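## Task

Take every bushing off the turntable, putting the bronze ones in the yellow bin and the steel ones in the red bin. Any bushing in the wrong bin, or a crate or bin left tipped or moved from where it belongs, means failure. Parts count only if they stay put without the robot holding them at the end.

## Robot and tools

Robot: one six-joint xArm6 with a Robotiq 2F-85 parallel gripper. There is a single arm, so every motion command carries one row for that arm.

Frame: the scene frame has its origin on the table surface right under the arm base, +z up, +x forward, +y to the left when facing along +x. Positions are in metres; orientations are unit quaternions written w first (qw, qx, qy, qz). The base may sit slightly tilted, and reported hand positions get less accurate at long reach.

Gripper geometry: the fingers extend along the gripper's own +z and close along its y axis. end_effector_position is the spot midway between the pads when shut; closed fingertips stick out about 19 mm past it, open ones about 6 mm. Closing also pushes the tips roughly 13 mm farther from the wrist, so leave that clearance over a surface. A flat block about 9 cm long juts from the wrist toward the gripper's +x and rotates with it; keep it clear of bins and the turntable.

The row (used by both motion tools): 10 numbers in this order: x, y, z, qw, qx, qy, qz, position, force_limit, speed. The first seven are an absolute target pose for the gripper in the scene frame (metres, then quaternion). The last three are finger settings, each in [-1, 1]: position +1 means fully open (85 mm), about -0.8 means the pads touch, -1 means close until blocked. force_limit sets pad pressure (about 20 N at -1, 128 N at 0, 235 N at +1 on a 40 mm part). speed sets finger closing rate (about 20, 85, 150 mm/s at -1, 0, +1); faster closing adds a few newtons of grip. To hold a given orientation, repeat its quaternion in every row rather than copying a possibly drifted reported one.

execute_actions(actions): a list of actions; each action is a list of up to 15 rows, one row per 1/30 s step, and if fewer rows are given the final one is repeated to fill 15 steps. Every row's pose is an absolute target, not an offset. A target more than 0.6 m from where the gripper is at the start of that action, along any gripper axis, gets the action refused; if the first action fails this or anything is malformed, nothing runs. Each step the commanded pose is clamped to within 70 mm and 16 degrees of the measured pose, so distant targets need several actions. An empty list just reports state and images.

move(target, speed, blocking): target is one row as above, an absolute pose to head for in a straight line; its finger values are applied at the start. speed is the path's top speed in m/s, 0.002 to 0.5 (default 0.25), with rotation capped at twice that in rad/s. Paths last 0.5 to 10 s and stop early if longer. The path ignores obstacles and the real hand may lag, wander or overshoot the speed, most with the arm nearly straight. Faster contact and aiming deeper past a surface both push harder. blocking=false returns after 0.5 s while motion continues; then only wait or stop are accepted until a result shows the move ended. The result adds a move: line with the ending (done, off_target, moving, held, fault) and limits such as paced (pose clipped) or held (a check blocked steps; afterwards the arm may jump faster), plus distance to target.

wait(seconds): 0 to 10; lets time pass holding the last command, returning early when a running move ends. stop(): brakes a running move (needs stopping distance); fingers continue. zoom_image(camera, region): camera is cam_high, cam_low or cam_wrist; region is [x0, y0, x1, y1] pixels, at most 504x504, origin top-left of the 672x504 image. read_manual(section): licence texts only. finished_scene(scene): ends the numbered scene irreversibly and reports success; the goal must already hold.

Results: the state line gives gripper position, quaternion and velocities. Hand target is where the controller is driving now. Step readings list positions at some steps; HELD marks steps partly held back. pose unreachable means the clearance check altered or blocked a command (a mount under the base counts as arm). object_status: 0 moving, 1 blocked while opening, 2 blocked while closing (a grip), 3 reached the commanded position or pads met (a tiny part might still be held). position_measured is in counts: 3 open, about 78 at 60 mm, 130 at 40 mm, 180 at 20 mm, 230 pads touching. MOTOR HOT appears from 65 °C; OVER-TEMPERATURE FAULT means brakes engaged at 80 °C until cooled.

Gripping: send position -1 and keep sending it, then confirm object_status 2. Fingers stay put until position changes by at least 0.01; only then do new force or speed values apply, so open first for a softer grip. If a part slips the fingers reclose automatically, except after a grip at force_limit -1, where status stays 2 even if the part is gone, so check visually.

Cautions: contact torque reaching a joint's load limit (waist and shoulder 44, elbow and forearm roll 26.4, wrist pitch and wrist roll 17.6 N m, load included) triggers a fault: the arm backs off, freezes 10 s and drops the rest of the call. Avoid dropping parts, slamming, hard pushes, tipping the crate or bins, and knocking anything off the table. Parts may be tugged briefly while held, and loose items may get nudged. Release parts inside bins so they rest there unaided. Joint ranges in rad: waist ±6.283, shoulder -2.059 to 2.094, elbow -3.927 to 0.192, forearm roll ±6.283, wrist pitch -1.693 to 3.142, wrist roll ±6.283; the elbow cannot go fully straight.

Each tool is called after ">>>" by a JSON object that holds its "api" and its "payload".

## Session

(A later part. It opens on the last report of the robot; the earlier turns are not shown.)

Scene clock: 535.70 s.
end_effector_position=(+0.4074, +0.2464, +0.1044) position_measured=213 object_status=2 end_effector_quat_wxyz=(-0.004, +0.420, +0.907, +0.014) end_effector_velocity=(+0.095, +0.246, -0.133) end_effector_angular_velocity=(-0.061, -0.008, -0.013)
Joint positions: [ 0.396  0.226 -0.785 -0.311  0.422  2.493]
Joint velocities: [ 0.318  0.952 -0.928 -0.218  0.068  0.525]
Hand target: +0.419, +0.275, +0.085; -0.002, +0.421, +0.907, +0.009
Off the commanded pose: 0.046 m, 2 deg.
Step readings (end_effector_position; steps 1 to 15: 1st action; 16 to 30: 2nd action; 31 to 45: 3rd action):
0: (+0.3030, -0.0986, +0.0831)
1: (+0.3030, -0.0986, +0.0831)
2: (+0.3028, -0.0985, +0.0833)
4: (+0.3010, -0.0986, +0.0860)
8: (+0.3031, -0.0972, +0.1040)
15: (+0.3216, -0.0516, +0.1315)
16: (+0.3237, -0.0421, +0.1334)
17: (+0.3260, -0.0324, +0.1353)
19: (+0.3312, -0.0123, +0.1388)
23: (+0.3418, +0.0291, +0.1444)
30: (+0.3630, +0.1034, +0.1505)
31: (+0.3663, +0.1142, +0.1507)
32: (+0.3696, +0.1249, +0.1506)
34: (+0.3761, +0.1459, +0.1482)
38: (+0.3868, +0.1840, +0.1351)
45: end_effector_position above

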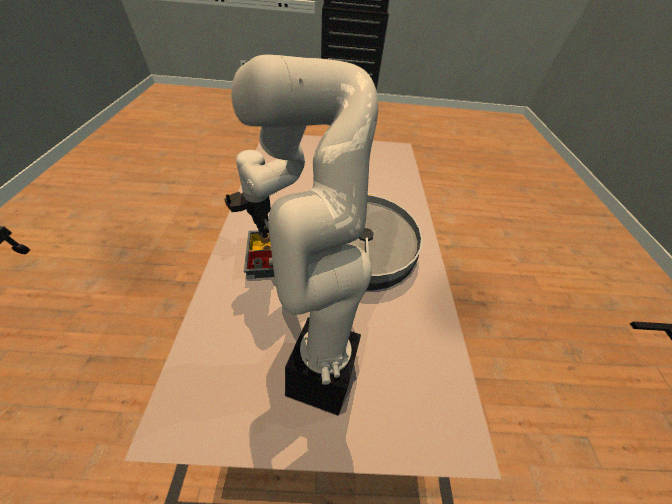

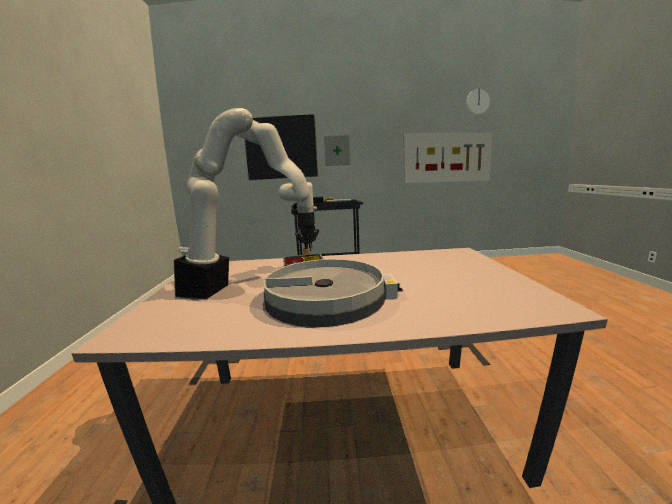

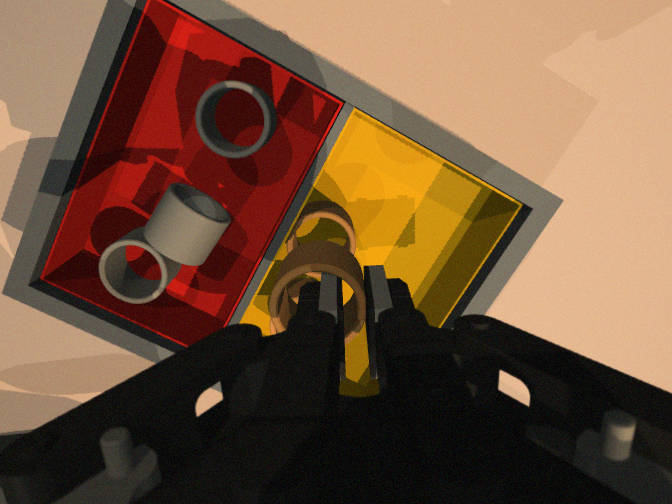

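>>> {"api": "execute_actions", "payload": {"actions": [[[0.423,0.278,0.083,0,0.4226,0.9063,0,-1,-0.6,0],[0.426,0.2805,0.081,0,0.4226,0.9063,0,-1,-0.6,0],[0.4283,0.2823,0.078,0,0.4226,0.9063,0,-1,-0.6,0],[0.4283,0.2823,0.075,0,0.4226,0.9063,0,-1,-0.6,0],[0.4283,0.2823,0.072,0,0.4226,0.9063,0,-1,-0.6,0],[0.4283,0.2823,0.069,0,0.4226,0.9063,0,-1,-0.6,0],[0.4283,0.2823,0.065,0,0.4226,0.9063,0,-1,-0.6,0],[0.4283,0.2823,0.061,0,0.4226,0.9063,0,-1,-0.6,0],[0.4283,0.2823,0.057,0,0.4226,0.9063,0,-1,-0.6,0],[0.4283,0.2823,0.053,0,0.4226,0.9063,0,-1,-0.6,0],[0.4283,0.2823,0.049,0,0.4226,0.9063,0,-1,-0.6,0],[0.4283,0.2823,0.046,0,0.4226,0.9063,0,-1,-0.6,0],[0.4283,0.2823,0.043,0,0.4226,0.9063,0,-1,-0.6,0],[0.4283,0.2823,0.041,0,0.4226,0.9063,0,-1,-0.6,0],[0.4283,0.2823,0.040,0,0.4226,0.9063,0,-1,-0.6,0]]]}}

Scene clock: 540.30 s.
end_effector_position=(+0.4267, +0.2814, +0.0493) position_measured=213 object_status=2 end_effector_quat_wxyz=(-0.001, +0.422, +0.906, -0.001) end_effector_velocity=(-0.001, -0.001, -0.095) end_effector_angular_velocity=(-0.007, +0.008, -0.001)
Joint positions: [ 0.42   0.477 -0.988 -0.387  0.407  2.599]
Joint velocities: [-0.052  0.277 -0.099 -0.14  -0.163  0.105]
Hand target: +0.428, +0.282, +0.041; -0.000, +0.423, +0.906, +0.000
Off the commanded pose: 0.009 m, 0 deg.
Step readings (end_effector_position):
0: (+0.4189, +0.2746, +0.0853)
1: (+0.4190, +0.2746, +0.0853)
2: (+0.4191, +0.2747, +0.0852)
4: (+0.4219, +0.2770, +0.0834)
8: (+0.4273, +0.2817, +0.0745)
15: end_effector_position above

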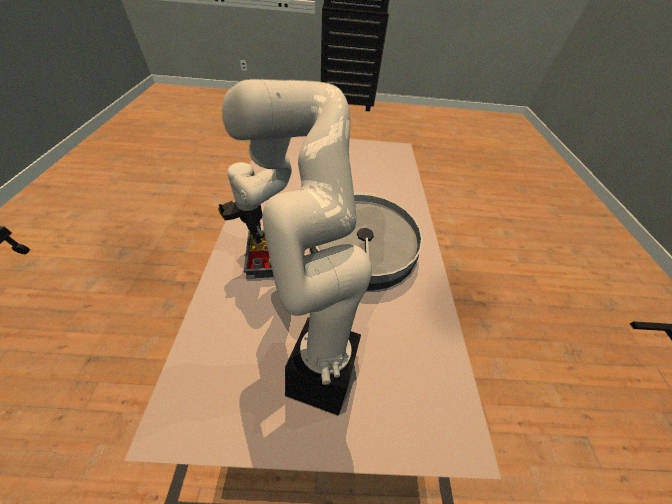

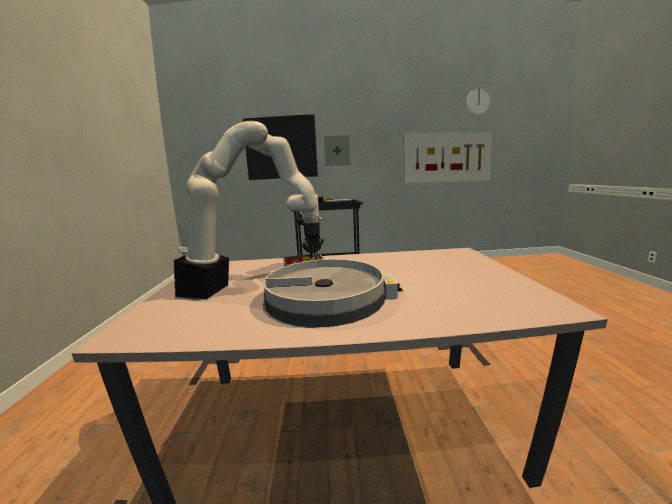

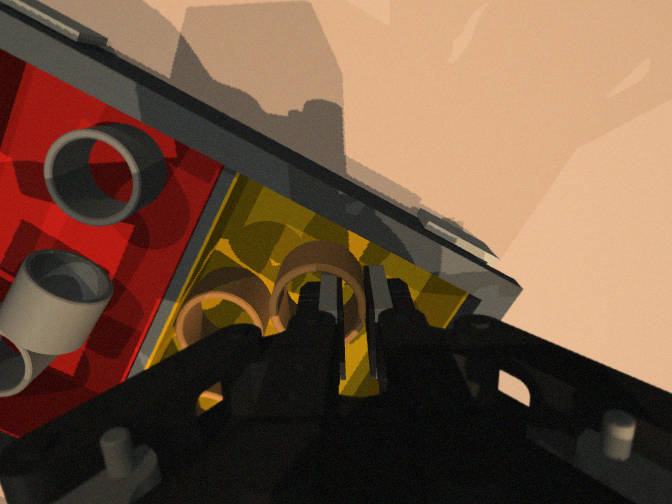

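>>> {"api": "execute_actions", "payload": {"actions": [[[0.4283,0.2823,0.039,0,0.4226,0.9063,0,-1,-0.6,0],[0.4283,0.2823,0.0375,0,0.4226,0.9063,0,-1,-0.6,0],[0.4283,0.2823,0.037,0,0.4226,0.9063,0,-1,-0.6,0],[0.4283,0.2823,0.037,0,0.4226,0.9063,0,-0.57,-0.6,0],[0.4283,0.2823,0.036,0,0.4226,0.9063,0,-0.57,-0.6,0],[0.4275,0.2817,0.035,0,0.4226,0.9063,0,-0.57,-0.6,0],[0.4268,0.2811,0.034,0,0.4226,0.9063,0,-0.57,-0.6,0],[0.4268,0.2811,0.034,0,0.4226,0.9063,0,-0.57,-0.6,0],[0.4268,0.2811,0.034,0,0.4226,0.9063,0,-0.57,-0.6,0],[0.4268,0.2811,0.034,0,0.4226,0.9063,0,-0.57,-0.6,0],[0.4268,0.2811,0.040,0,0.4226,0.9063,0,-0.57,-0.6,0],[0.4268,0.2811,0.050,0,0.4226,0.9063,0,-0.57,-0.6,0],[0.4268,0.2811,0.062,0,0.4226,0.9063,0,-0.57,-0.6,0],[0.4268,0.2811,0.075,0,0.4226,0.9063,0,-0.57,-0.6,0],[0.4268,0.2811,0.088,0,0.4226,0.9063,0,-0.57,-0.6,0]]]}}

Scene clock: 543.27 s.
end_effector_position=(+0.4250, +0.2800, +0.0452) position_measured=201 object_status=0 end_effector_quat_wxyz=(-0.001, +0.422, +0.906, -0.003) end_effector_velocity=(+0.005, +0.008, +0.202) end_effector_angular_velocity=(+0.007, -0.013, -0.004)
Joint positions: [ 0.418  0.486 -0.987 -0.395  0.402  2.606]
Joint velocities: [ 0.122 -0.571  0.183  0.315  0.368 -0.224]
Hand target: +0.427, +0.283, +0.082; -0.000, +0.423, +0.906, +0.002
Off the commanded pose: 0.043 m, 0 deg.
Step readings (end_effector_position):
0: (+0.4276, +0.2822, +0.0405)
1: (+0.4276, +0.2822, +0.0405)
2: (+0.4278, +0.2822, +0.0404)
4: (+0.4283, +0.2825, +0.0392)
8: (+0.4279, +0.2821, +0.0363)
15: end_effector_position above

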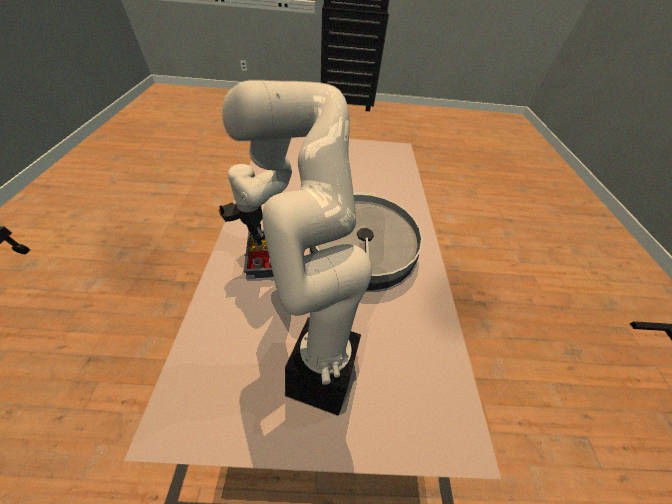

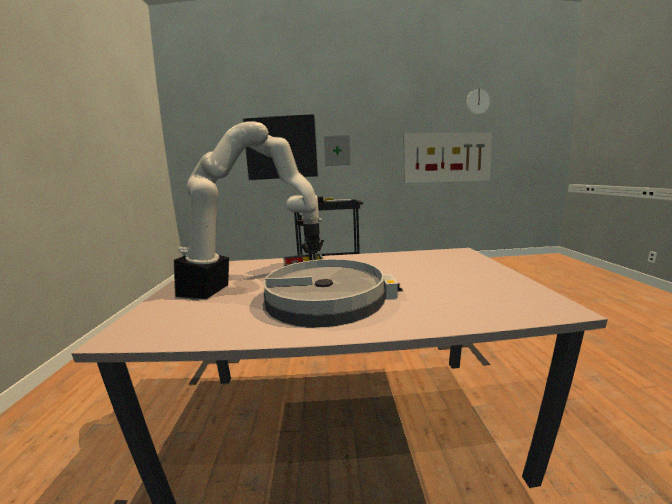

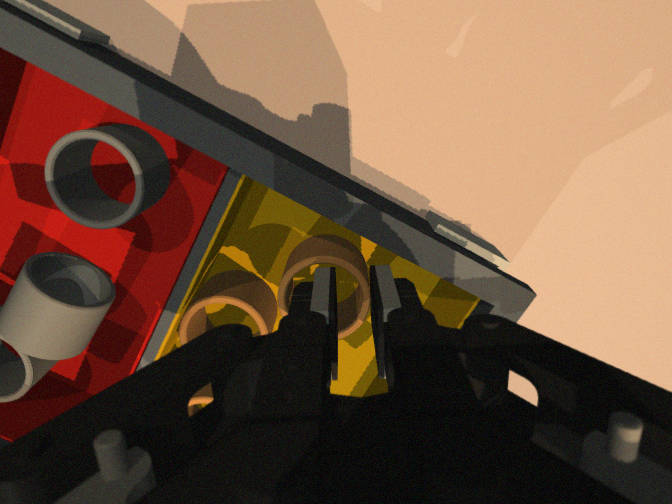

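>>> {"api": "execute_actions", "payload": {"actions": []}}

Scene clock: 544.47 s.
end_effector_position=(+0.4271, +0.2830, +0.0817) position_measured=201 object_status=3 end_effector_quat_wxyz=(-0.000, +0.423, +0.906, +0.002) end_effector_velocity=(+0.000, -0.000, -0.000) end_effector_angular_velocity=(+0.000, +0.000, +0.000)
Joint positions: [ 0.44   0.387 -0.962 -0.343  0.467  2.568]
Joint velocities: [-0.  0. -0. -0. -0. -0.]
Hand target: +0.427, +0.283, +0.082; -0.000, +0.423, +0.906, +0.002
Off the commanded pose: 0.007 m, 0 deg.

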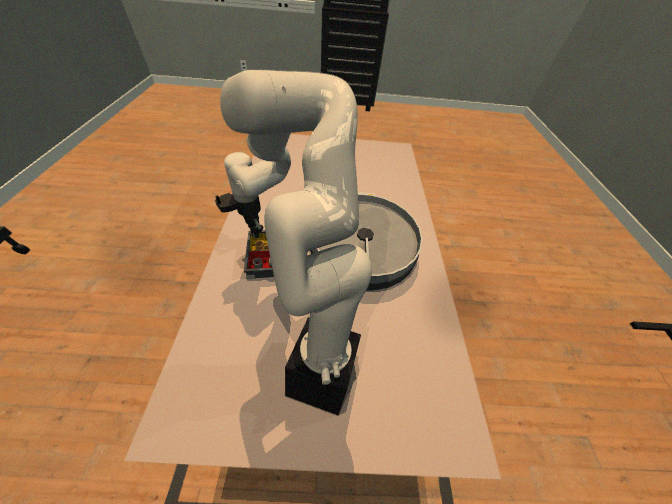

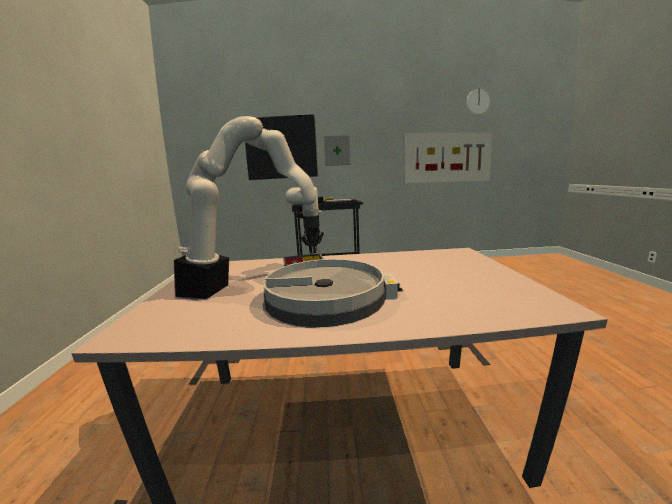

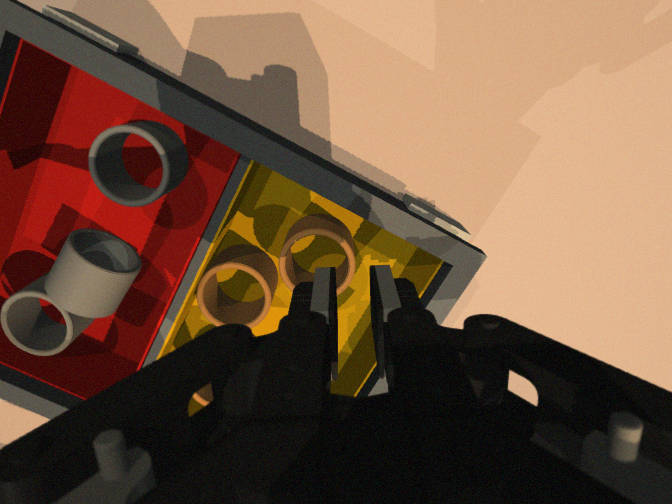

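>>> {"api": "zoom_image", "payload": {"camera": "cam_low", "region": [250, 240, 420, 330]}}

>>> {"api": "zoom_image", "payload": {"camera": "cam_wrist", "region": [0, 100, 300, 400]}}

Region (250, 240, 420, 330) of cam_low's 672x504 image, scaled by 2.965, with more detail than that image has; it fills the top 267 rows of this view, and the rest is white.

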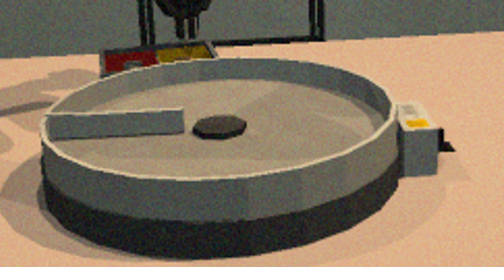

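Region (0, 100, 300, 400) of cam_wrist's 672x504 image, scaled by 1.680, with more detail than that image has.

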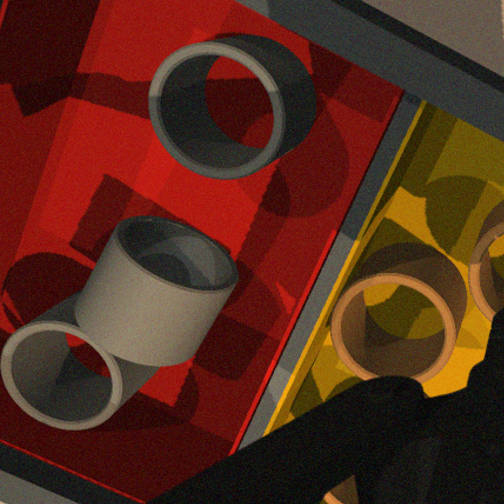

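>>> {"api": "finished_scene", "payload": {"scene": 1}}

The scene is finished: the task was done.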